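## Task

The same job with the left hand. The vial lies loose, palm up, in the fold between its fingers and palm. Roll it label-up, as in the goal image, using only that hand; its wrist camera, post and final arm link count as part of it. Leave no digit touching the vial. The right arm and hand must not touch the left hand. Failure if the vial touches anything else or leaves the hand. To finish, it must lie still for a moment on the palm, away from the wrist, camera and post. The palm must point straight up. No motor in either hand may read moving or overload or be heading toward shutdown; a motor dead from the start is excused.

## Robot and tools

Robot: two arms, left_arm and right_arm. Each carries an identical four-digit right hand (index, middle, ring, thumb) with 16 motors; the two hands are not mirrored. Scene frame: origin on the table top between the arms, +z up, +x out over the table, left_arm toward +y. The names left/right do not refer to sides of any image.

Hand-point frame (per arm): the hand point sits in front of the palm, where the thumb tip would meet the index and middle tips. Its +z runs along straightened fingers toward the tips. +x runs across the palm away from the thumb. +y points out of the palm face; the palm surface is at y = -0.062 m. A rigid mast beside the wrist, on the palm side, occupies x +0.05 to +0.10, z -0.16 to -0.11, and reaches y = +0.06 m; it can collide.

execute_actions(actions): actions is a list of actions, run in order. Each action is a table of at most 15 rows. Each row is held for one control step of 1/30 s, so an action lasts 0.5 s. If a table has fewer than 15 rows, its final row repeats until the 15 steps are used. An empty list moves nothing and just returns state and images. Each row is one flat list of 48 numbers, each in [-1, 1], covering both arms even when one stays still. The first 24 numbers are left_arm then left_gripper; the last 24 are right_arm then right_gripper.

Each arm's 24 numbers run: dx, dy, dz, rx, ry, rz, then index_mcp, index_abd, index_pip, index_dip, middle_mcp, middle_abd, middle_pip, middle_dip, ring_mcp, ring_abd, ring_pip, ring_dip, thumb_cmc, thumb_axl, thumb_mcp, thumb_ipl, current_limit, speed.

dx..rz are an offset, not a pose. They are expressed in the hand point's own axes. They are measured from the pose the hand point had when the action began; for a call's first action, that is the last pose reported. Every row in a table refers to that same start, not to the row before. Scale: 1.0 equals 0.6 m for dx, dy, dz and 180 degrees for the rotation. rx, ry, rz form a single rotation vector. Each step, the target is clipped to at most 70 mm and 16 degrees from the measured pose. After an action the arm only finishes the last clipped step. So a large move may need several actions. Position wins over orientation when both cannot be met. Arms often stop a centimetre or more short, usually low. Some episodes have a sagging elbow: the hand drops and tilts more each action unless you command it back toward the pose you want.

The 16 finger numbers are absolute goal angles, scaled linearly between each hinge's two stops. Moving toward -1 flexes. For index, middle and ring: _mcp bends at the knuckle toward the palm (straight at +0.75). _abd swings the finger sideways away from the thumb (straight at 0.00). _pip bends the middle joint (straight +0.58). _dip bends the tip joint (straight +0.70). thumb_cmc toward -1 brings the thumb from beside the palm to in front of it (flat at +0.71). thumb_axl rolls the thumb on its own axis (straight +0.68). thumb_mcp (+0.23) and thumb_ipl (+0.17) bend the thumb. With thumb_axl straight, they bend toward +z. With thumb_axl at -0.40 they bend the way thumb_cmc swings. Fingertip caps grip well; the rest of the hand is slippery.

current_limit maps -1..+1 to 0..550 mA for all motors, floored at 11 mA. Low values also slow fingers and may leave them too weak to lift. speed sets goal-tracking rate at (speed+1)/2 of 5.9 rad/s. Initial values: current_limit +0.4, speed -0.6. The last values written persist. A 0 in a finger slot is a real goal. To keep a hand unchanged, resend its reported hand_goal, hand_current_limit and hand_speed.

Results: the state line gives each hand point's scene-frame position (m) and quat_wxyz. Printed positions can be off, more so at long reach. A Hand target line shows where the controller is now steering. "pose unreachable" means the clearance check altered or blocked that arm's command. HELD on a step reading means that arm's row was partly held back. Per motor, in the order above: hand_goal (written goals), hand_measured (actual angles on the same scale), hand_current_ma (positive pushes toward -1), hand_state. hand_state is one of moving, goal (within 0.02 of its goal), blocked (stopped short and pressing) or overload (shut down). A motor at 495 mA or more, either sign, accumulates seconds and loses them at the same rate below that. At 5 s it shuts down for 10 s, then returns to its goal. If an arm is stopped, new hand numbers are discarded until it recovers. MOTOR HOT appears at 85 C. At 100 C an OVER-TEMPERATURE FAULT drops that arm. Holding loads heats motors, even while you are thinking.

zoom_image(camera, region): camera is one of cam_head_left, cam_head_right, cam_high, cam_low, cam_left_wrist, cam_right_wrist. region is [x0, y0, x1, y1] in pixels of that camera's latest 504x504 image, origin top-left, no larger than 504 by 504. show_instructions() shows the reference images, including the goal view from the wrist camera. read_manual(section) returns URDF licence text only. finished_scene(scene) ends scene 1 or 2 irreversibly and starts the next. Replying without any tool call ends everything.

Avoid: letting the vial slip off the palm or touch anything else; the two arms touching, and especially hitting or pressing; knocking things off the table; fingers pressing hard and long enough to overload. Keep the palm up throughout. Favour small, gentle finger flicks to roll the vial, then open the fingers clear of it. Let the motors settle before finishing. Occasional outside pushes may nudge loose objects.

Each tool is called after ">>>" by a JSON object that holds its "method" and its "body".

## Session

>>> {"method": "show_instructions", "body": {}}

>>> {"method": "execute_actions", "body": {"actions": []}}

Reference images for this scene: goal picture from the wrist camera place.

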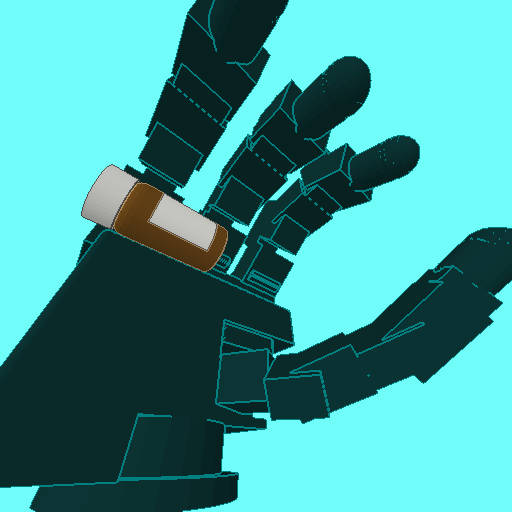

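Scene clock: 0.00 s.
left_arm: end_effector_position=(+0.3892, +0.1079, +0.4147) hand_goal=(+0.046, +0.000, -0.008, +0.280, +0.046, +0.000, -0.008, +0.280, +0.046, +0.000, -0.008, +0.280, -0.104, +0.266, +0.032, -0.018) hand_measured=(+0.062, +0.000, -0.006, +0.282, +0.060, +0.000, -0.006, +0.282, +0.062, +0.000, -0.006, +0.282, -0.092, +0.270, +0.034, -0.016) hand_current_ma=(+83, +0, +14, +12, +84, +0, +13, +12, +83, +0, +13, +13, +70, +28, +12, +11) hand_state=(goal, overload, goal, goal, goal, goal, goal, goal, goal, goal, goal, goal, goal, goal, goal, goal) hand_current_limit=0.40 hand_speed=-0.60 end_effector_quat_wxyz=(+0.647, +0.635, +0.298, +0.298) | right_arm: end_effector_position=(+0.3583, -0.7486, +0.5984) hand_goal=(+0.754, +0.000, +0.576, +0.696, +0.754, +0.000, +0.576, +0.696, +0.754, +0.000, +0.576, +0.696, +0.714, +0.678, +0.226, +0.168) hand_measured=(+0.754, +0.000, +0.576, +0.696, +0.754, +0.000, +0.576, +0.696, +0.754, +0.000, +0.576, +0.696, +0.714, +0.678, +0.226, +0.168) hand_current_ma=(+0, +0, +0, +0, +0, +0, +0, +0, +0, +0, +0, +0, +0, +0, +0, +0) hand_state=(goal, goal, goal, goal, goal, goal, goal, goal, goal, goal, goal, goal, goal, goal, goal, goal) hand_current_limit=0.40 hand_speed=-0.60 end_effector_quat_wxyz=(+0.645, +0.642, +0.281, +0.305)
Joint positions: left_arm=[-0.751  1.105  0.633  0.488  0.101 -0.009] | right_arm=[-0.755  1.029  1.081 -0.033 -0.035  0.03 ]
Joint velocities: left_arm=[-0.015 -0.005 -0.007 -0.002 -0.081 -0.081] | right_arm=[-0.015 -0.015  0.002 -0.007  0.081 -0.007]
Motor temperatures (°C, as the motors report them): left_arm=[22 21 24 24 23 20] | right_arm=[22 20 24 20 21 23]
Hand target (left_arm): +0.392, +0.106, +0.428; +0.655, +0.627, +0.293, +0.303
Hand target (right_arm): +0.353, -0.744, +0.625; +0.661, +0.625, +0.275, +0.312

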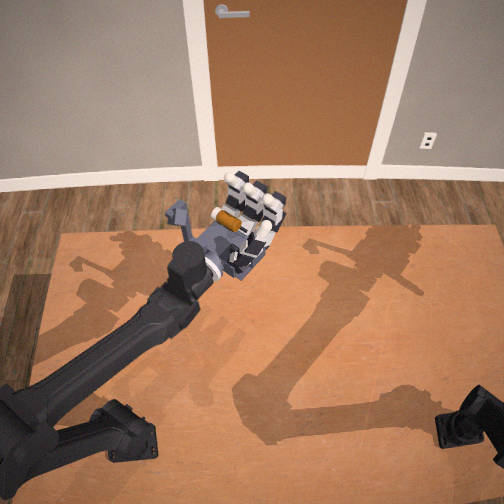

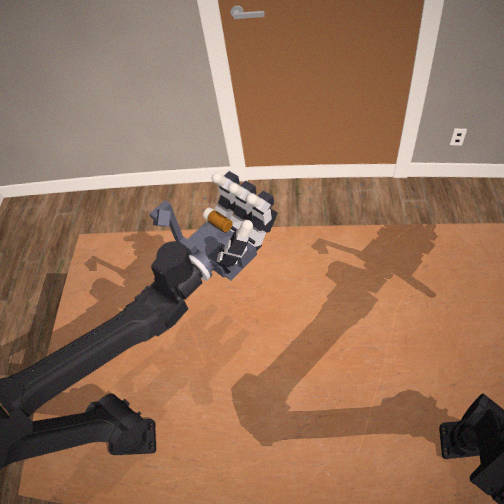

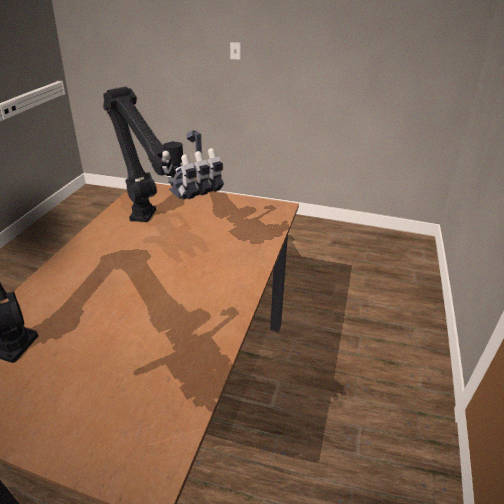

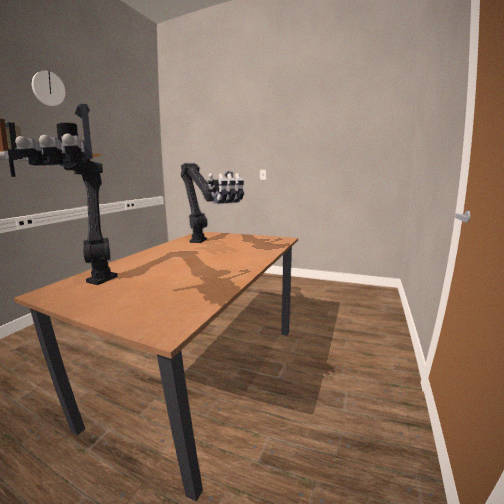

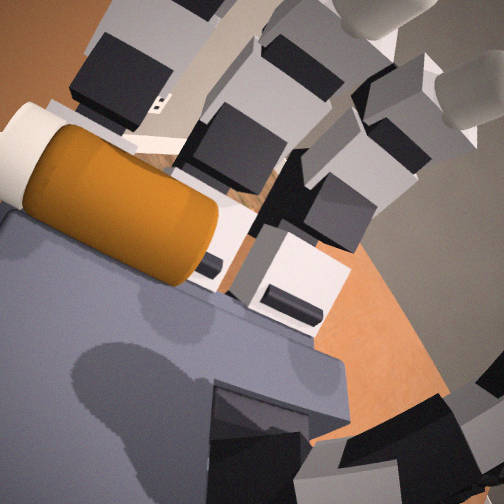

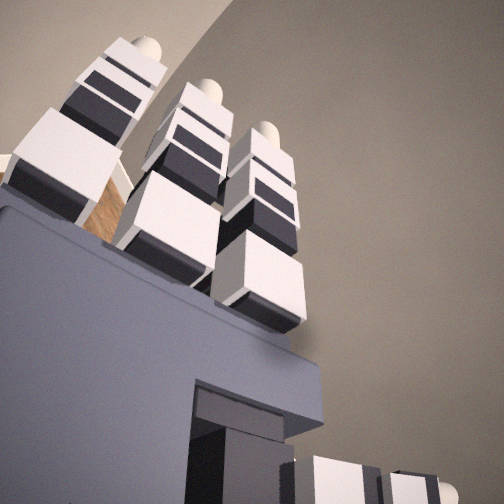

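>>> {"method": "execute_actions", "body": {"actions": [[[0,0.022,0,-0.008,0,0,0.046,0,-0.008,0.28,0.1,-0.1,-0.8,0.4,0.1,0,-0.8,0.4,-0.104,0.266,0.032,-0.018,0.4,-0.2,0,0.04,0,-0.014,0,0,0.754,0,0.576,0.696,0.754,0,0.576,0.696,0.754,0,0.576,0.696,0.714,0.678,0.226,0.168,0.4,-0.6]],[[0,0.022,0,-0.008,0,0,0.046,0,-0.008,0.28,0.1,-0.1,-0.85,-0.3,0.1,0,-0.85,-0.3,-0.104,0.266,0.032,-0.018,0.4,-0.4,0,0.04,0,-0.014,0,0,0.754,0,0.576,0.696,0.754,0,0.576,0.696,0.754,0,0.576,0.696,0.714,0.678,0.226,0.168,0.4,-0.6]],[[0,0.022,0,-0.008,0,0,0.046,0,-0.008,0.28,-0.3,-0.1,-0.85,-0.3,-0.3,0,-0.85,-0.3,-0.104,0.266,0.032,-0.018,0.4,-0.4,0,0.04,0,-0.014,0,0,0.754,0,0.576,0.696,0.754,0,0.576,0.696,0.754,0,0.576,0.696,0.714,0.678,0.226,0.168,0.4,-0.6]],[[0,0.022,0,-0.008,0,0,0.046,0,-0.008,0.28,-0.3,-0.1,-0.85,-0.3,-0.3,0,-0.85,-0.3,-0.104,0.266,0.032,-0.018,0.4,-0.4,0,0.04,0,-0.014,0,0,0.754,0,0.576,0.696,0.754,0,0.576,0.696,0.754,0,0.576,0.696,0.714,0.678,0.226,0.168,0.4,-0.6]]]}}

Scene clock: 2.47 s.
left_arm: end_effector_position=(+0.3891, +0.1079, +0.4149) hand_goal=(+0.046, +0.000, -0.008, +0.280, -0.300, -0.100, -0.850, -0.300, -0.300, +0.000, -0.850, -0.300, -0.104, +0.266, +0.032, -0.018) hand_measured=(+0.062, +0.000, -0.006, +0.282, -0.202, -0.100, -0.834, -0.286, -0.172, +0.002, -0.810, -0.264, -0.092, +0.270, +0.034, -0.016) hand_current_ma=(+83, +0, +14, +12, +385, -3, +96, +72, +385, +8, +201, +184, +70, +28, +11, +11) hand_state=(goal, overload, goal, goal, blocked, goal, goal, goal, blocked, goal, blocked, blocked, goal, goal, goal, goal) hand_current_limit=0.40 hand_speed=-0.40 end_effector_quat_wxyz=(+0.648, +0.635, +0.298, +0.298) | right_arm: end_effector_position=(+0.3583, -0.7486, +0.5984) hand_goal=(+0.754, +0.000, +0.576, +0.696, +0.754, +0.000, +0.576, +0.696, +0.754, +0.000, +0.576, +0.696, +0.714, +0.678, +0.226, +0.168) hand_measured=(+0.762, +0.000, +0.576, +0.696, +0.764, +0.000, +0.576, +0.696, +0.764, +0.000, +0.576, +0.696, +0.724, +0.678, +0.226, +0.168) hand_current_ma=(+52, +0, +5, +0, +54, +0, +5, +0, +52, +0, +5, +0, +55, -4, -1, -2) hand_state=(goal, goal, goal, goal, goal, goal, goal, goal, goal, goal, goal, goal, goal, goal, goal, goal) hand_current_limit=0.40 hand_speed=-0.60 end_effector_quat_wxyz=(+0.645, +0.642, +0.281, +0.305)
Joint positions: left_arm=[-0.751  1.105  0.633  0.488  0.101 -0.009] | right_arm=[-0.755  1.029  1.081 -0.033 -0.035  0.03 ]
Joint velocities: left_arm=[-0.015 -0.024  0.012  0.002 -0.022 -0.051] | right_arm=[ 0.015 -0.005 -0.012  0.007  0.007 -0.022]
Motor temperatures (°C, as the motors report them): left_arm=[22 21 24 24 23 20] | right_arm=[22 20 26 20 21 23]
Hand target (left_arm): +0.389, +0.108, +0.428; +0.656, +0.627, +0.294, +0.302
Hand target (right_arm): +0.357, -0.748, +0.622; +0.659, +0.627, +0.275, +0.311
Off the commanded pose (left_arm): 0.013 m, 1 deg.
Off the commanded pose (right_arm): 0.024 m, 3 deg.
Step readings (end_effector_position; steps 1 to 15: 1st action; 16 to 30: 2nd action; 31 to 45: 3rd action; 46 to 60: 4th action):
0: left_arm (+0.3892, +0.1079, +0.4147) | right_arm (+0.3583, -0.7486, +0.5984)
1: left_arm (+0.3892, +0.1079, +0.4147) | right_arm (+0.3583, -0.7486, +0.5984)
2: left_arm (+0.3892, +0.1079, +0.4147) | right_arm (+0.3583, -0.7486, +0.5984)
4: left_arm (+0.3892, +0.1079, +0.4147) | right_arm (+0.3583, -0.7486, +0.5984)
8: left_arm (+0.3891, +0.1079, +0.4149) | right_arm (+0.3583, -0.7486, +0.5984)
15: left_arm (+0.3891, +0.1079, +0.4149) | right_arm (+0.3583, -0.7486, +0.5984)
16: left_arm (+0.3891, +0.1079, +0.4149) | right_arm (+0.3583, -0.7486, +0.5984)
17: left_arm (+0.3891, +0.1079, +0.4149) | right_arm (+0.3583, -0.7486, +0.5984)
19: left_arm (+0.3891, +0.1079, +0.4149) | right_arm (+0.3583, -0.7486, +0.5984)
23: left_arm (+0.3891, +0.1079, +0.4149) | right_arm (+0.3583, -0.7486, +0.5984)
30: left_arm (+0.3891, +0.1079, +0.4149) | right_arm (+0.3583, -0.7486, +0.5984)
31: left_arm (+0.3891, +0.1079, +0.4149) | right_arm (+0.3583, -0.7486, +0.5984)
32: left_arm (+0.3891, +0.1079, +0.4149) | right_arm (+0.3583, -0.7486, +0.5984)
34: left_arm (+0.3891, +0.1079, +0.4149) | right_arm (+0.3583, -0.7486, +0.5984)
38: left_arm (+0.3891, +0.1079, +0.4149) | right_arm (+0.3583, -0.7486, +0.5984)
45: left_arm (+0.3891, +0.1079, +0.4149) | right_arm (+0.3583, -0.7486, +0.5984)
46: left_arm (+0.3891, +0.1079, +0.4149) | right_arm (+0.3583, -0.7486, +0.5984)
47: left_arm (+0.3891, +0.1079, +0.4149) | right_arm (+0.3583, -0.7486, +0.5984)
49: left_arm (+0.3891, +0.1079, +0.4149) | right_arm (+0.3583, -0.7486, +0.5984)
53: left_arm (+0.3891, +0.1079, +0.4149) | right_arm (+0.3583, -0.7486, +0.5984)
60: end_effector_position above

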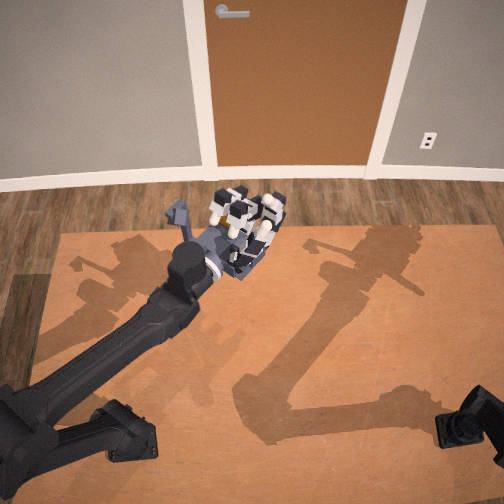

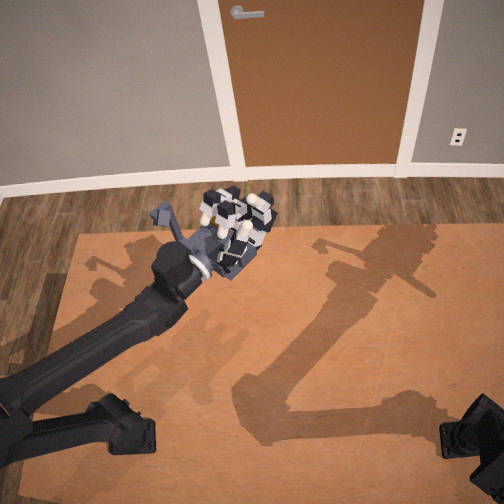

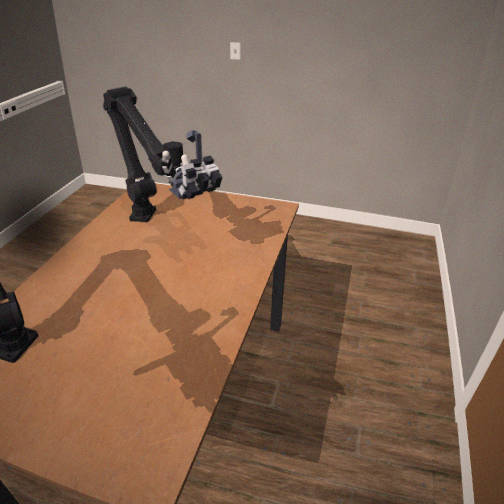

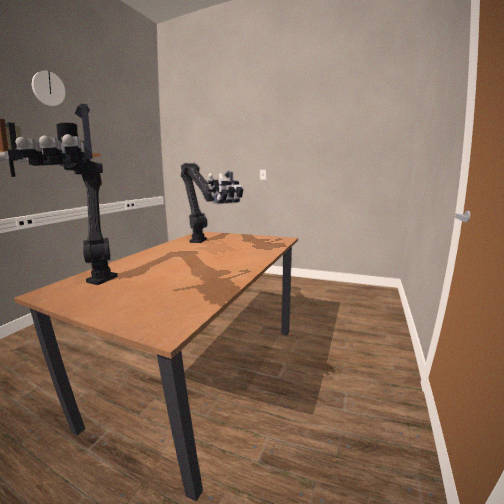

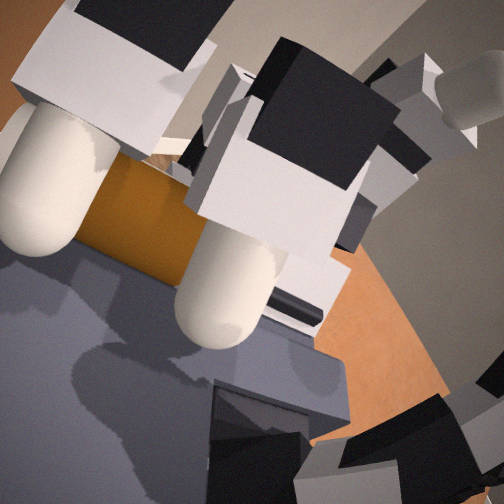

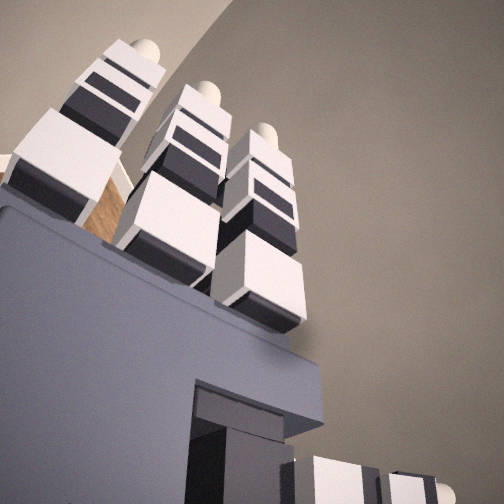

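>>> {"method": "execute_actions", "body": {"actions": [[[0,0.022,0,-0.008,0,0,0.046,0,-0.008,0.28,0.046,-0.2,-0.8,0.4,0.1,0,-0.9,-0.5,-0.104,0.266,0.032,-0.018,0.4,-0.3,0,0.04,0,-0.014,0,0,0.754,0,0.576,0.696,0.754,0,0.576,0.696,0.754,0,0.576,0.696,0.714,0.678,0.226,0.168,0.4,-0.6]],[[0,0.022,0,-0.008,0,0,0.046,0,-0.008,0.28,0.046,-0.2,-0.8,0.4,0.45,0,-0.9,-0.5,-0.104,0.266,0.032,-0.018,0.4,-0.4,0,0.04,0,-0.014,0,0,0.754,0,0.576,0.696,0.754,0,0.576,0.696,0.754,0,0.576,0.696,0.714,0.678,0.226,0.168,0.4,-0.6]],[[0,0.022,0,-0.008,0,0,0.046,0,-0.008,0.28,0.046,-0.2,-0.9,-0.5,0.45,0,-0.9,-0.5,-0.104,0.266,0.032,-0.018,0.4,-0.2,0,0.04,0,-0.014,0,0,0.754,0,0.576,0.696,0.754,0,0.576,0.696,0.754,0,0.576,0.696,0.714,0.678,0.226,0.168,0.4,-0.6]],[[0,0.022,0,-0.008,0,0,0.046,0,-0.008,0.28,0.046,-0.2,-0.9,-0.5,0.45,0,-0.75,0.4,-0.104,0.266,0.032,-0.018,0.4,-0.2,0,0.04,0,-0.014,0,0,0.754,0,0.576,0.696,0.754,0,0.576,0.696,0.754,0,0.576,0.696,0.714,0.678,0.226,0.168,0.4,-0.6]],[[0,0.022,0,-0.008,0,0,0.046,0,-0.008,0.28,0.046,-0.2,-0.9,-0.5,0.046,0,-0.75,0.4,-0.104,0.266,0.032,-0.018,0.4,-0.4,0,0.04,0,-0.014,0,0,0.754,0,0.576,0.696,0.754,0,0.576,0.696,0.754,0,0.576,0.696,0.714,0.678,0.226,0.168,0.4,-0.6]],[[0,0.022,0,-0.008,0,0,0.046,0,-0.008,0.28,0.45,-0.2,-0.9,-0.5,0.046,0,-0.75,0.4,-0.104,0.266,0.032,-0.018,0.4,-0.4,0,0.04,0,-0.014,0,0,0.754,0,0.576,0.696,0.754,0,0.576,0.696,0.754,0,0.576,0.696,0.714,0.678,0.226,0.168,0.4,-0.6]]]}}

Scene clock: 6.03 s.
left_arm: end_effector_position=(+0.3891, +0.1079, +0.4149) hand_goal=(+0.046, +0.000, -0.008, +0.280, +0.450, -0.200, -0.900, -0.500, +0.046, +0.000, -0.750, +0.400, -0.104, +0.266, +0.032, -0.018) hand_measured=(+0.062, +0.000, -0.006, +0.282, +0.450, -0.196, -0.900, -0.498, +0.056, -0.002, -0.754, +0.396, -0.092, +0.270, +0.034, -0.016) hand_current_ma=(+83, +0, +14, +12, +45, +14, +0, +11, +59, -6, -21, -22, +69, +28, +11, +11) hand_state=(goal, overload, goal, goal, moving, goal, goal, goal, goal, goal, goal, goal, goal, goal, goal, goal) hand_current_limit=0.40 hand_speed=-0.40 end_effector_quat_wxyz=(+0.648, +0.635, +0.298, +0.298) | right_arm: end_effector_position=(+0.3583, -0.7486, +0.5984) hand_goal=(+0.754, +0.000, +0.576, +0.696, +0.754, +0.000, +0.576, +0.696, +0.754, +0.000, +0.576, +0.696, +0.714, +0.678, +0.226, +0.168) hand_measured=(+0.762, +0.000, +0.576, +0.696, +0.764, +0.000, +0.576, +0.696, +0.764, +0.000, +0.576, +0.696, +0.724, +0.678, +0.226, +0.168) hand_current_ma=(+52, +0, +5, +0, +54, +0, +5, +0, +52, +0, +5, +0, +55, -4, -1, -2) hand_state=(goal, goal, goal, goal, goal, goal, goal, goal, goal, goal, goal, goal, goal, goal, goal, goal) hand_current_limit=0.40 hand_speed=-0.60 end_effector_quat_wxyz=(+0.645, +0.642, +0.281, +0.305)
Joint positions: left_arm=[-0.751  1.105  0.633  0.488  0.101 -0.009] | right_arm=[-0.755  1.029  1.081 -0.033 -0.035  0.03 ]
Joint velocities: left_arm=[-0.005 -0.015 -0.007  0.012 -0.051 -0.007] | right_arm=[ 0.015 -0.015  0.017 -0.012  0.007  0.051]
Motor temperatures (°C, as the motors report them): left_arm=[22 21 26 24 23 20] | right_arm=[22 20 27 20 21 23]
Hand target (left_arm): +0.389, +0.108, +0.428; +0.655, +0.627, +0.294, +0.302
Hand target (right_arm): +0.357, -0.748, +0.622; +0.659, +0.627, +0.275, +0.311
Off the commanded pose (left_arm): 0.013 m, 1 deg.
Off the commanded pose (right_arm): 0.024 m, 3 deg.
Step readings (end_effector_position; steps 1 to 15: 1st action; 16 to 30: 2nd action; 31 to 45: 3rd action; 46 to 60: 4th action; 61 to 75: 5th action; 76 to 90: 6th action):
0: left_arm (+0.3891, +0.1079, +0.4149) | right_arm (+0.3583, -0.7486, +0.5984)
1: left_arm (+0.3891, +0.1079, +0.4149) | right_arm (+0.3583, -0.7486, +0.5984)
2: left_arm (+0.3891, +0.1079, +0.4149) | right_arm (+0.3583, -0.7486, +0.5984)
4: left_arm (+0.3891, +0.1079, +0.4149) | right_arm (+0.3583, -0.7486, +0.5984)
8: left_arm (+0.3891, +0.1079, +0.4149) | right_arm (+0.3583, -0.7486, +0.5984)
15: left_arm (+0.3891, +0.1079, +0.4149) | right_arm (+0.3583, -0.7486, +0.5984)
16: left_arm (+0.3891, +0.1079, +0.4149) | right_arm (+0.3583, -0.7486, +0.5984)
17: left_arm (+0.3891, +0.1079, +0.4149) | right_arm (+0.3583, -0.7486, +0.5984)
19: left_arm (+0.3891, +0.1079, +0.4149) | right_arm (+0.3583, -0.7486, +0.5984)
23: left_arm (+0.3891, +0.1079, +0.4149) | right_arm (+0.3583, -0.7486, +0.5984)
30: left_arm (+0.3891, +0.1079, +0.4149) | right_arm (+0.3583, -0.7486, +0.5984)
31: left_arm (+0.3891, +0.1079, +0.4149) | right_arm (+0.3583, -0.7486, +0.5984)
32: left_arm (+0.3891, +0.1079, +0.4149) | right_arm (+0.3583, -0.7486, +0.5984)
34: left_arm (+0.3891, +0.1079, +0.4149) | right_arm (+0.3583, -0.7486, +0.5984)
38: left_arm (+0.3891, +0.1079, +0.4149) | right_arm (+0.3583, -0.7486, +0.5984)
45: left_arm (+0.3891, +0.1079, +0.4149) | right_arm (+0.3583, -0.7486, +0.5984)
46: left_arm (+0.3891, +0.1079, +0.4149) | right_arm (+0.3583, -0.7486, +0.5984)
47: left_arm (+0.3891, +0.1079, +0.4149) | right_arm (+0.3583, -0.7486, +0.5984)
49: left_arm (+0.3891, +0.1079, +0.4149) | right_arm (+0.3583, -0.7486, +0.5984)
53: left_arm (+0.3891, +0.1079, +0.4149) | right_arm (+0.3583, -0.7486, +0.5984)
60: left_arm (+0.3891, +0.1079, +0.4149) | right_arm (+0.3583, -0.7486, +0.5984)
61: left_arm (+0.3891, +0.1079, +0.4149) | right_arm (+0.3583, -0.7486, +0.5984)
62: left_arm (+0.3891, +0.1079, +0.4149) | right_arm (+0.3583, -0.7486, +0.5984)
64: left_arm (+0.3891, +0.1079, +0.4149) | right_arm (+0.3583, -0.7486, +0.5984)
68: left_arm (+0.3891, +0.1079, +0.4149) | right_arm (+0.3583, -0.7486, +0.5984)
75: left_arm (+0.3891, +0.1079, +0.4149) | right_arm (+0.3583, -0.7486, +0.5984)
76: left_arm (+0.3891, +0.1079, +0.4149) | right_arm (+0.3583, -0.7486, +0.5984)
77: left_arm (+0.3891, +0.1079, +0.4149) | right_arm (+0.3583, -0.7486, +0.5984)
79: left_arm (+0.3891, +0.1079, +0.4149) | right_arm (+0.3583, -0.7486, +0.5984)
83: left_arm (+0.3891, +0.1079, +0.4149) | right_arm (+0.3583, -0.7486, +0.5984)
90: end_effector_position above

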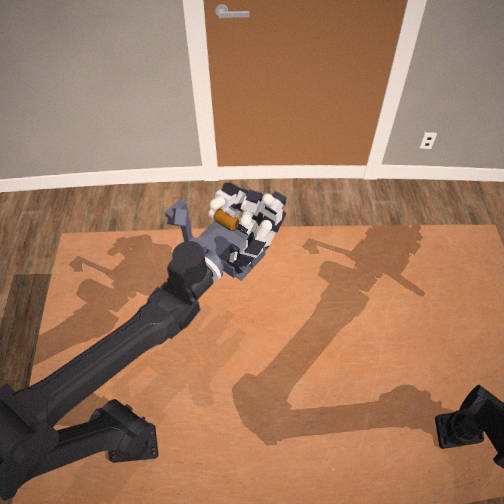

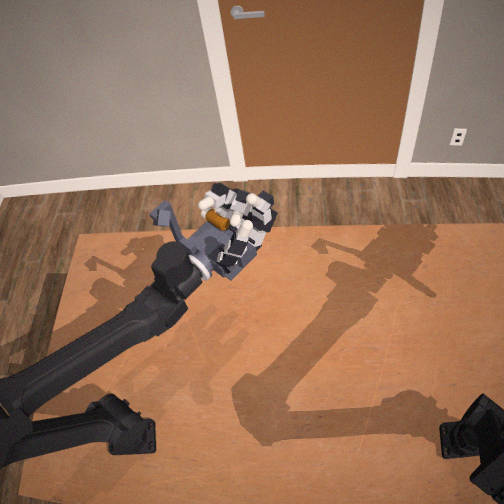

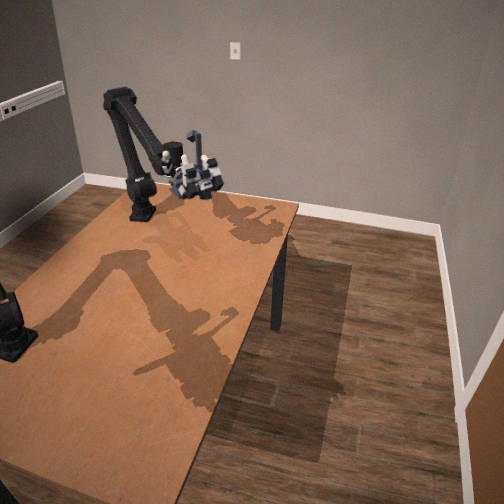

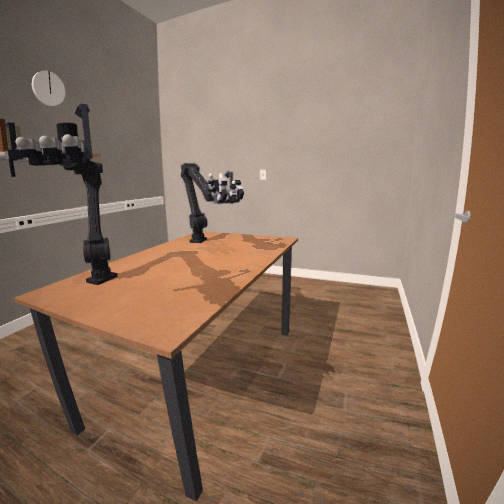

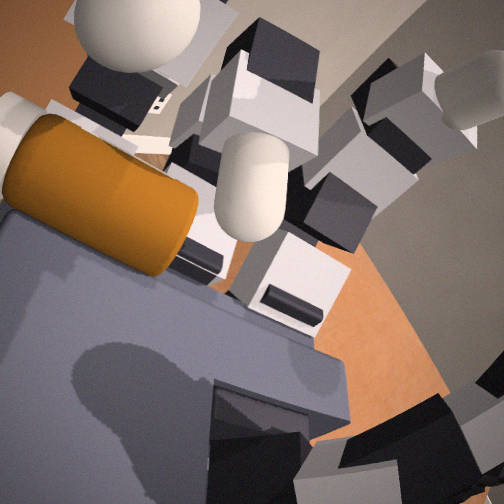

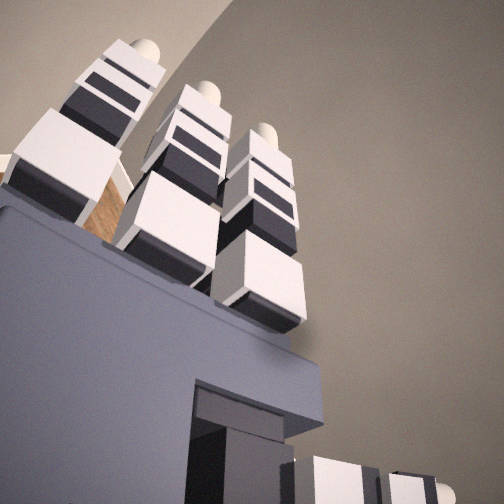

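>>> {"method": "execute_actions", "body": {"actions": [[[0,0.022,0,-0.008,0,0,0.046,0,-0.008,0.28,0.1,0,-0.3,0.4,0.046,0.3,-0.8,0.3,-0.104,0.266,0.032,-0.018,0.4,-0.2,0,0.04,0,-0.014,0,0,0.754,0,0.576,0.696,0.754,0,0.576,0.696,0.754,0,0.576,0.696,0.714,0.678,0.226,0.168,0.4,-0.6]],[[0,0.022,0,-0.008,0,0,0.046,0,-0.008,0.28,0.1,0,-0.3,0.4,0.046,0.3,-0.9,-0.3,-0.104,0.266,0.032,-0.018,0.4,-0.3,0,0.04,0,-0.014,0,0,0.754,0,0.576,0.696,0.754,0,0.576,0.696,0.754,0,0.576,0.696,0.714,0.678,0.226,0.168,0.4,-0.6]],[[0,0.022,0,-0.008,0,0,0.046,0,-0.008,0.28,0.1,0,-0.3,0.4,0.046,-0.4,-0.9,-0.3,-0.104,0.266,0.032,-0.018,0.4,-0.4,0,0.04,0,-0.014,0,0,0.754,0,0.576,0.696,0.754,0,0.576,0.696,0.754,0,0.576,0.696,0.714,0.678,0.226,0.168,0.4,-0.6]],[[0,0.022,0,-0.008,0,0,0.046,0,-0.008,0.28,0.1,0,-0.3,0.4,0.046,-0.4,-0.9,-0.3,-0.104,0.266,0.032,-0.018,0.4,-0.4,0,0.04,0,-0.014,0,0,0.754,0,0.576,0.696,0.754,0,0.576,0.696,0.754,0,0.576,0.696,0.714,0.678,0.226,0.168,0.4,-0.6]]]}}

Scene clock: 8.40 s.
left_arm: end_effector_position=(+0.3891, +0.1079, +0.4149) hand_goal=(+0.046, +0.000, -0.008, +0.280, +0.100, +0.000, -0.300, +0.400, +0.046, -0.400, -0.900, -0.300, -0.104, +0.266, +0.032, -0.018) hand_measured=(+0.062, +0.000, -0.006, +0.282, +0.112, -0.004, -0.304, +0.396, +0.056, -0.388, -0.858, -0.232, -0.092, +0.270, +0.034, -0.016) hand_current_ma=(+83, +0, +14, +12, +72, -15, -23, -18, +55, +57, +217, +341, +69, +28, +11, +11) hand_state=(goal, overload, goal, goal, goal, goal, goal, goal, goal, goal, blocked, blocked, goal, goal, goal, goal) hand_current_limit=0.40 hand_speed=-0.40 end_effector_quat_wxyz=(+0.648, +0.635, +0.298, +0.298) | right_arm: end_effector_position=(+0.3583, -0.7486, +0.5984) hand_goal=(+0.754, +0.000, +0.576, +0.696, +0.754, +0.000, +0.576, +0.696, +0.754, +0.000, +0.576, +0.696, +0.714, +0.678, +0.226, +0.168) hand_measured=(+0.762, +0.000, +0.576, +0.696, +0.764, +0.000, +0.576, +0.696, +0.764, +0.000, +0.576, +0.696, +0.724, +0.678, +0.226, +0.168) hand_current_ma=(+52, +0, +5, +0, +54, +0, +5, +0, +52, +0, +5, +0, +55, -4, -1, -2) hand_state=(goal, goal, goal, goal, goal, goal, goal, goal, goal, goal, goal, goal, goal, goal, goal, goal) hand_current_limit=0.40 hand_speed=-0.60 end_effector_quat_wxyz=(+0.645, +0.642, +0.281, +0.305)
Joint positions: left_arm=[-0.751  1.105  0.633  0.488  0.101 -0.009] | right_arm=[-0.755  1.029  1.081 -0.033 -0.035  0.03 ]
Joint velocities: left_arm=[-0.015 -0.005 -0.002 -0.012 -0.037 -0.037] | right_arm=[-0.015 -0.005  0.002  0.007  0.037 -0.037]
Motor temperatures (°C, as the motors report them): left_arm=[22 21 26 24 23 20] | right_arm=[22 20 28 20 21 23]
Hand target (left_arm): +0.389, +0.108, +0.428; +0.656, +0.627, +0.294, +0.302
Hand target (right_arm): +0.357, -0.748, +0.622; +0.659, +0.627, +0.275, +0.311
Off the commanded pose (left_arm): 0.013 m, 1 deg.
Off the commanded pose (right_arm): 0.024 m, 3 deg.
Step readings (end_effector_position; steps 1 to 15: 1st action; 16 to 30: 2nd action; 31 to 45: 3rd action; 46 to 60: 4th action):
0: left_arm (+0.3891, +0.1079, +0.4149) | right_arm (+0.3583, -0.7486, +0.5984)
1: left_arm (+0.3891, +0.1079, +0.4149) | right_arm (+0.3583, -0.7486, +0.5984)
2: left_arm (+0.3891, +0.1079, +0.4149) | right_arm (+0.3583, -0.7486, +0.5984)
4: left_arm (+0.3891, +0.1079, +0.4149) | right_arm (+0.3583, -0.7486, +0.5984)
8: left_arm (+0.3891, +0.1079, +0.4149) | right_arm (+0.3583, -0.7486, +0.5984)
15: left_arm (+0.3891, +0.1079, +0.4149) | right_arm (+0.3583, -0.7486, +0.5984)
16: left_arm (+0.3891, +0.1079, +0.4149) | right_arm (+0.3583, -0.7486, +0.5984)
17: left_arm (+0.3891, +0.1079, +0.4149) | right_arm (+0.3583, -0.7486, +0.5984)
19: left_arm (+0.3891, +0.1079, +0.4149) | right_arm (+0.3583, -0.7486, +0.5984)
23: left_arm (+0.3891, +0.1079, +0.4149) | right_arm (+0.3583, -0.7486, +0.5984)
30: left_arm (+0.3891, +0.1079, +0.4149) | right_arm (+0.3583, -0.7486, +0.5984)
31: left_arm (+0.3891, +0.1079, +0.4149) | right_arm (+0.3583, -0.7486, +0.5984)
32: left_arm (+0.3891, +0.1079, +0.4149) | right_arm (+0.3583, -0.7486, +0.5984)
34: left_arm (+0.3891, +0.1079, +0.4149) | right_arm (+0.3583, -0.7486, +0.5984)
38: left_arm (+0.3891, +0.1079, +0.4149) | right_arm (+0.3583, -0.7486, +0.5984)
45: left_arm (+0.3891, +0.1079, +0.4149) | right_arm (+0.3583, -0.7486, +0.5984)
46: left_arm (+0.3891, +0.1079, +0.4149) | right_arm (+0.3583, -0.7486, +0.5984)
47: left_arm (+0.3891, +0.1079, +0.4149) | right_arm (+0.3583, -0.7486, +0.5984)
49: left_arm (+0.3891, +0.1079, +0.4149) | right_arm (+0.3583, -0.7486, +0.5984)
53: left_arm (+0.3891, +0.1079, +0.4149) | right_arm (+0.3583, -0.7486, +0.5984)
60: end_effector_position above

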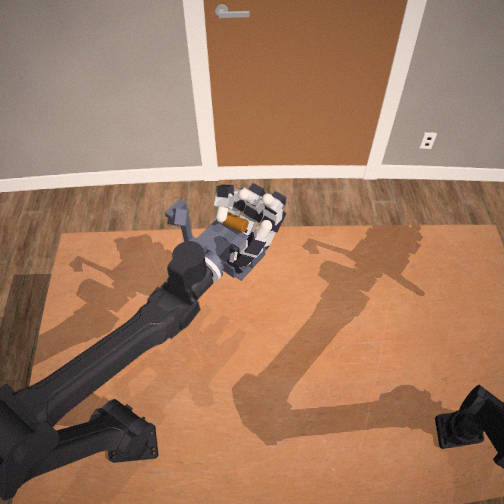

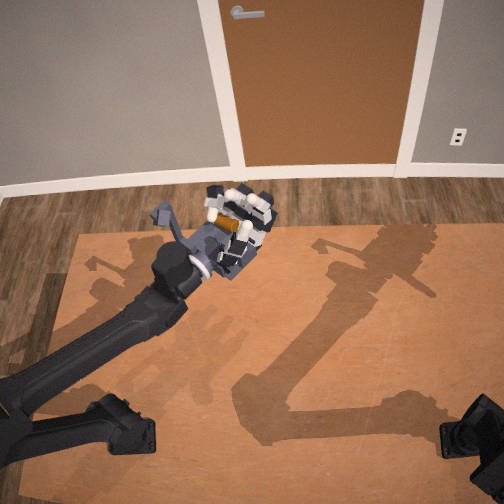

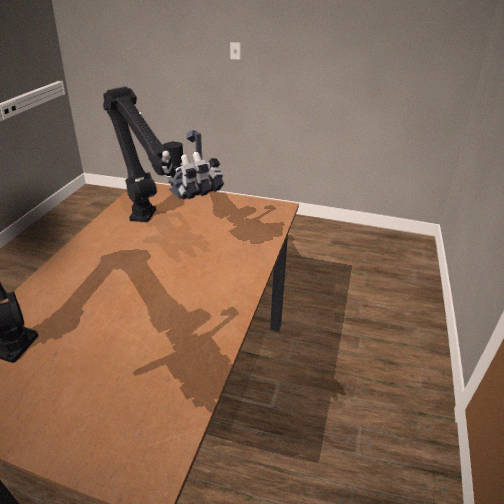

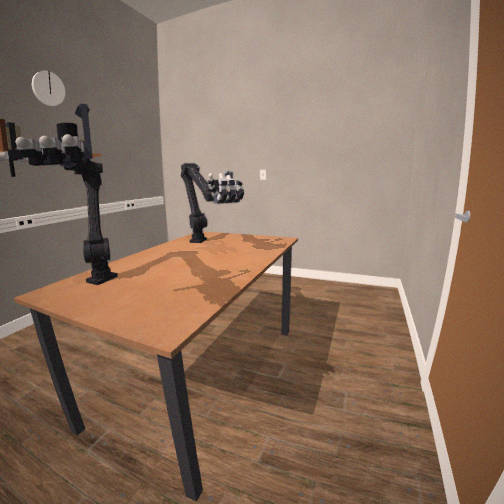

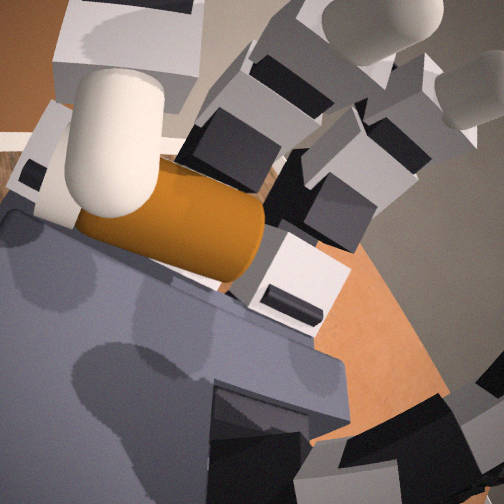

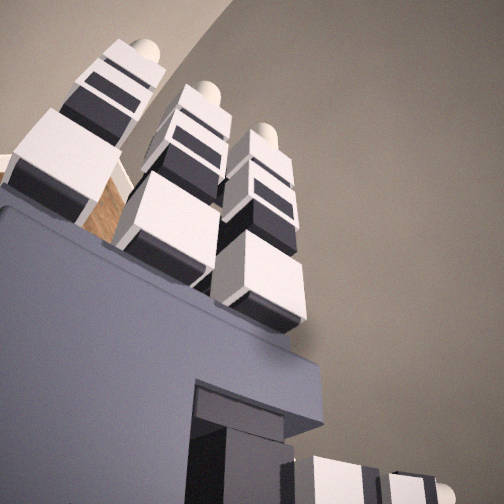

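>>> {"method": "execute_actions", "body": {"actions": [[[0,0.022,0,-0.008,0,0,0.046,0,-0.008,0.28,0.046,0,-0.8,0.3,0.45,-0.4,-0.9,-0.4,-0.104,0.266,0.032,-0.018,0.4,-0.4,0,0.04,0,-0.014,0,0,0.754,0,0.576,0.696,0.754,0,0.576,0.696,0.754,0,0.576,0.696,0.714,0.678,0.226,0.168,0.4,-0.6]],[[0,0.022,0,-0.008,0,0,0.046,0,-0.008,0.28,0.046,0,-0.9,-0.4,0.45,-0.4,-0.9,-0.4,-0.104,0.266,0.032,-0.018,0.4,-0.3,0,0.04,0,-0.014,0,0,0.754,0,0.576,0.696,0.754,0,0.576,0.696,0.754,0,0.576,0.696,0.714,0.678,0.226,0.168,0.4,-0.6]],[[0,0.022,0,-0.008,0,0,0.046,0,-0.008,0.28,0.046,0,-0.9,-0.4,0.45,-0.4,-0.8,0.3,-0.104,0.266,0.032,-0.018,0.4,-0.3,0,0.04,0,-0.014,0,0,0.754,0,0.576,0.696,0.754,0,0.576,0.696,0.754,0,0.576,0.696,0.714,0.678,0.226,0.168,0.4,-0.6]],[[0,0.022,0,-0.008,0,0,0.046,0,-0.008,0.28,0.046,0,-0.9,-0.4,0.046,-0.4,-0.8,0.3,-0.104,0.266,0.032,-0.018,0.4,-0.3,0,0.04,0,-0.014,0,0,0.754,0,0.576,0.696,0.754,0,0.576,0.696,0.754,0,0.576,0.696,0.714,0.678,0.226,0.168,0.4,-0.6]],[[0,0.022,0,-0.008,0,0,0.046,0,-0.008,0.28,0.45,0,-0.9,-0.4,0.046,-0.4,-0.8,0.3,-0.104,0.266,0.032,-0.018,0.4,-0.4,0,0.04,0,-0.014,0,0,0.754,0,0.576,0.696,0.754,0,0.576,0.696,0.754,0,0.576,0.696,0.714,0.678,0.226,0.168,0.4,-0.6]],[[0,0.022,0,-0.008,0,0,0.046,0,-0.008,0.28,0.45,0,-0.9,-0.4,0.046,-0.4,-0.9,-0.4,-0.104,0.266,0.032,-0.018,0.4,-0.3,0,0.04,0,-0.014,0,0,0.754,0,0.576,0.696,0.754,0,0.576,0.696,0.754,0,0.576,0.696,0.714,0.678,0.226,0.168,0.4,-0.6]],[[0,0.022,0,-0.008,0,0,0.046,0,-0.008,0.28,0.45,0,-0.8,0.3,0.046,-0.4,-0.9,-0.4,-0.104,0.266,0.032,-0.018,0.4,-0.3,0,0.04,0,-0.014,0,0,0.754,0,0.576,0.696,0.754,0,0.576,0.696,0.754,0,0.576,0.696,0.714,0.678,0.226,0.168,0.4,-0.6]],[[0,0.022,0,-0.008,0,0,0.046,0,-0.008,0.28,0.046,0,-0.8,0.3,0.046,-0.4,-0.9,-0.4,-0.104,0.266,0.032,-0.018,0.4,-0.3,0,0.04,0,-0.014,0,0,0.754,0,0.576,0.696,0.754,0,0.576,0.696,0.754,0,0.576,0.696,0.714,0.678,0.226,0.168,0.4,-0.6]]]}}

Scene clock: 12.93 s.
left_arm: end_effector_position=(+0.3891, +0.1079, +0.4149) hand_goal=(+0.046, +0.000, -0.008, +0.280, +0.046, +0.000, -0.800, +0.300, +0.046, -0.400, -0.900, -0.400, -0.104, +0.266, +0.032, -0.018) hand_measured=(+0.062, +0.000, -0.006, +0.282, +0.126, -0.002, -0.804, +0.296, +0.056, -0.398, -0.862, -0.226, -0.092, +0.270, +0.034, -0.016) hand_current_ma=(+83, +0, +14, +12, +102, -5, -22, -20, +55, +8, +193, +385, +69, +28, +11, +11) hand_state=(goal, overload, goal, goal, moving, goal, goal, goal, goal, goal, blocked, blocked, goal, goal, goal, goal) hand_current_limit=0.40 hand_speed=-0.30 end_effector_quat_wxyz=(+0.648, +0.635, +0.298, +0.298) | right_arm: end_effector_position=(+0.3583, -0.7486, +0.5984) hand_goal=(+0.754, +0.000, +0.576, +0.696, +0.754, +0.000, +0.576, +0.696, +0.754, +0.000, +0.576, +0.696, +0.714, +0.678, +0.226, +0.168) hand_measured=(+0.762, +0.000, +0.576, +0.696, +0.764, +0.000, +0.576, +0.696, +0.764, +0.000, +0.576, +0.696, +0.724, +0.678, +0.226, +0.168) hand_current_ma=(+52, +0, +5, +0, +54, +0, +5, +0, +52, +0, +5, +0, +55, -4, -1, -2) hand_state=(goal, goal, goal, goal, goal, goal, goal, goal, goal, goal, goal, goal, goal, goal, goal, goal) hand_current_limit=0.40 hand_speed=-0.60 end_effector_quat_wxyz=(+0.645, +0.642, +0.281, +0.305)
Joint positions: left_arm=[-0.751  1.105  0.633  0.488  0.101 -0.009] | right_arm=[-0.755  1.029  1.081 -0.033 -0.035  0.03 ]
Joint velocities: left_arm=[-0.015  0.005  0.022  0.002  0.022  0.037] | right_arm=[-0.005 -0.005 -0.012 -0.007 -0.037 -0.007]
Motor temperatures (°C, as the motors report them): left_arm=[22 21 27 24 23 20] | right_arm=[22 20 30 20 21 23]
Hand target (left_arm): +0.389, +0.108, +0.428; +0.656, +0.627, +0.294, +0.302
Hand target (right_arm): +0.357, -0.748, +0.622; +0.659, +0.627, +0.275, +0.311
Off the commanded pose (left_arm): 0.013 m, 1 deg.
Off the commanded pose (right_arm): 0.024 m, 3 deg.
Step readings (end_effector_position; steps 1 to 15: 1st action; 16 to 30: 2nd action; 31 to 45: 3rd action; 46 to 60: 4th action; 61 to 75: 5th action; 76 to 90: 6th action; 91 to 105: 7th action; 106 to 120: 8th action):
0: left_arm (+0.3891, +0.1079, +0.4149) | right_arm (+0.3583, -0.7486, +0.5984)
1: left_arm (+0.3891, +0.1079, +0.4149) | right_arm (+0.3583, -0.7486, +0.5984)
2: left_arm (+0.3891, +0.1079, +0.4149) | right_arm (+0.3583, -0.7486, +0.5984)
4: left_arm (+0.3891, +0.1079, +0.4149) | right_arm (+0.3583, -0.7486, +0.5984)
8: left_arm (+0.3891, +0.1079, +0.4149) | right_arm (+0.3583, -0.7486, +0.5984)
15: left_arm (+0.3891, +0.1079, +0.4149) | right_arm (+0.3583, -0.7486, +0.5984)
16: left_arm (+0.3891, +0.1079, +0.4149) | right_arm (+0.3583, -0.7486, +0.5984)
17: left_arm (+0.3891, +0.1079, +0.4149) | right_arm (+0.3583, -0.7486, +0.5984)
19: left_arm (+0.3891, +0.1079, +0.4149) | right_arm (+0.3583, -0.7486, +0.5984)
23: left_arm (+0.3891, +0.1079, +0.4149) | right_arm (+0.3583, -0.7486, +0.5984)
30: left_arm (+0.3891, +0.1079, +0.4149) | right_arm (+0.3583, -0.7486, +0.5984)
31: left_arm (+0.3891, +0.1079, +0.4149) | right_arm (+0.3583, -0.7486, +0.5984)
32: left_arm (+0.3891, +0.1079, +0.4149) | right_arm (+0.3583, -0.7486, +0.5984)
34: left_arm (+0.3891, +0.1079, +0.4149) | right_arm (+0.3583, -0.7486, +0.5984)
38: left_arm (+0.3891, +0.1079, +0.4149) | right_arm (+0.3583, -0.7486, +0.5984)
45: left_arm (+0.3891, +0.1079, +0.4149) | right_arm (+0.3583, -0.7486, +0.5984)
46: left_arm (+0.3891, +0.1079, +0.4149) | right_arm (+0.3583, -0.7486, +0.5984)
47: left_arm (+0.3891, +0.1079, +0.4149) | right_arm (+0.3583, -0.7486, +0.5984)
49: left_arm (+0.3891, +0.1079, +0.4149) | right_arm (+0.3583, -0.7486, +0.5984)
53: left_arm (+0.3891, +0.1079, +0.4149) | right_arm (+0.3583, -0.7486, +0.5984)
60: left_arm (+0.3891, +0.1079, +0.4149) | right_arm (+0.3583, -0.7486, +0.5984)
61: left_arm (+0.3891, +0.1079, +0.4149) | right_arm (+0.3583, -0.7486, +0.5984)
62: left_arm (+0.3891, +0.1079, +0.4149) | right_arm (+0.3583, -0.7486, +0.5984)
64: left_arm (+0.3891, +0.1079, +0.4149) | right_arm (+0.3583, -0.7486, +0.5984)
68: left_arm (+0.3891, +0.1079, +0.4149) | right_arm (+0.3583, -0.7486, +0.5984)
75: left_arm (+0.3891, +0.1079, +0.4149) | right_arm (+0.3583, -0.7486, +0.5984)
76: left_arm (+0.3891, +0.1079, +0.4149) | right_arm (+0.3583, -0.7486, +0.5984)
77: left_arm (+0.3891, +0.1079, +0.4149) | right_arm (+0.3583, -0.7486, +0.5984)
79: left_arm (+0.3891, +0.1079, +0.4149) | right_arm (+0.3583, -0.7486, +0.5984)
83: left_arm (+0.3891, +0.1079, +0.4149) | right_arm (+0.3583, -0.7486, +0.5984)
90: left_arm (+0.3891, +0.1079, +0.4149) | right_arm (+0.3583, -0.7486, +0.5984)
91: left_arm (+0.3891, +0.1079, +0.4149) | right_arm (+0.3583, -0.7486, +0.5984)
92: left_arm (+0.3891, +0.1079, +0.4149) | right_arm (+0.3583, -0.7486, +0.5984)
94: left_arm (+0.3891, +0.1079, +0.4149) | right_arm (+0.3583, -0.7486, +0.5984)
98: left_arm (+0.3891, +0.1079, +0.4149) | right_arm (+0.3583, -0.7486, +0.5984)
105: left_arm (+0.3891, +0.1079, +0.4149) | right_arm (+0.3583, -0.7486, +0.5984)
106: left_arm (+0.3891, +0.1079, +0.4149) | right_arm (+0.3583, -0.7486, +0.5984)
107: left_arm (+0.3891, +0.1079, +0.4149) | right_arm (+0.3583, -0.7486, +0.5984)
109: left_arm (+0.3891, +0.1079, +0.4149) | right_arm (+0.3583, -0.7486, +0.5984)
113: left_arm (+0.3891, +0.1079, +0.4149) | right_arm (+0.3583, -0.7486, +0.5984)
120: end_effector_position above

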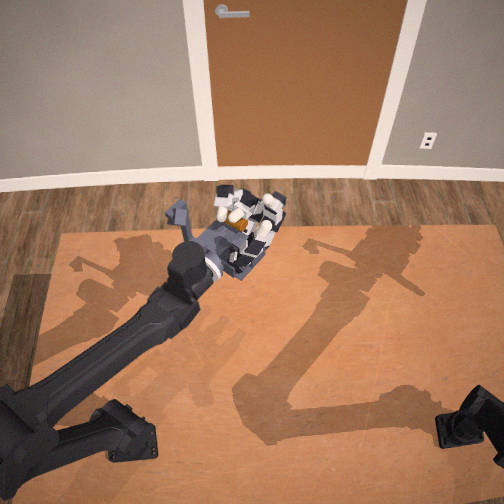

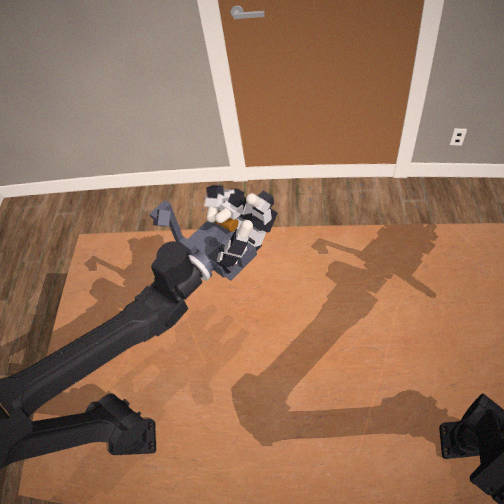

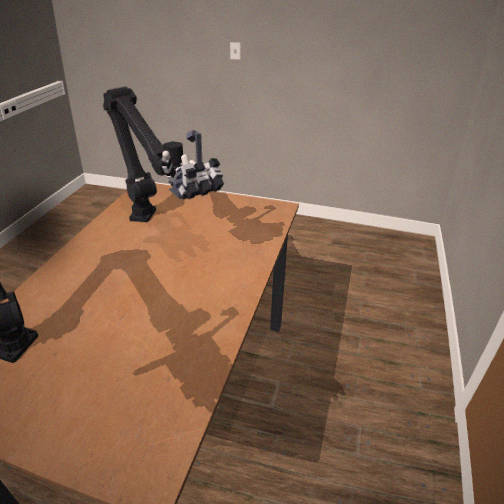

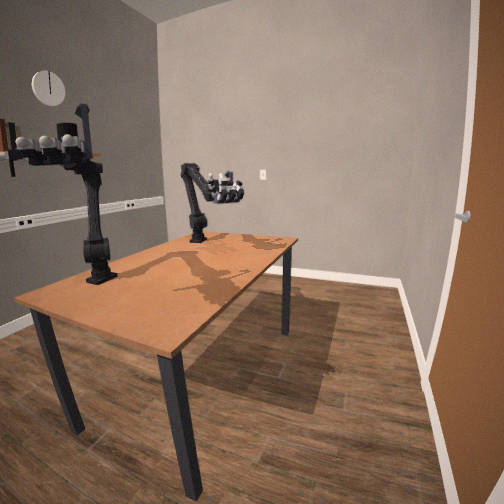

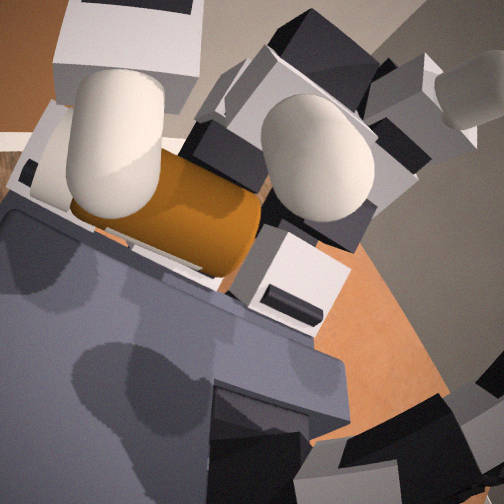

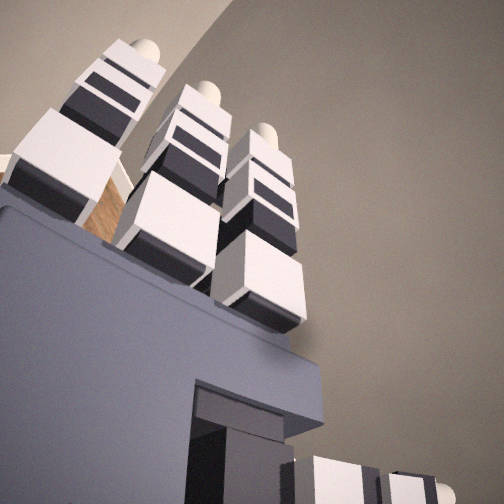

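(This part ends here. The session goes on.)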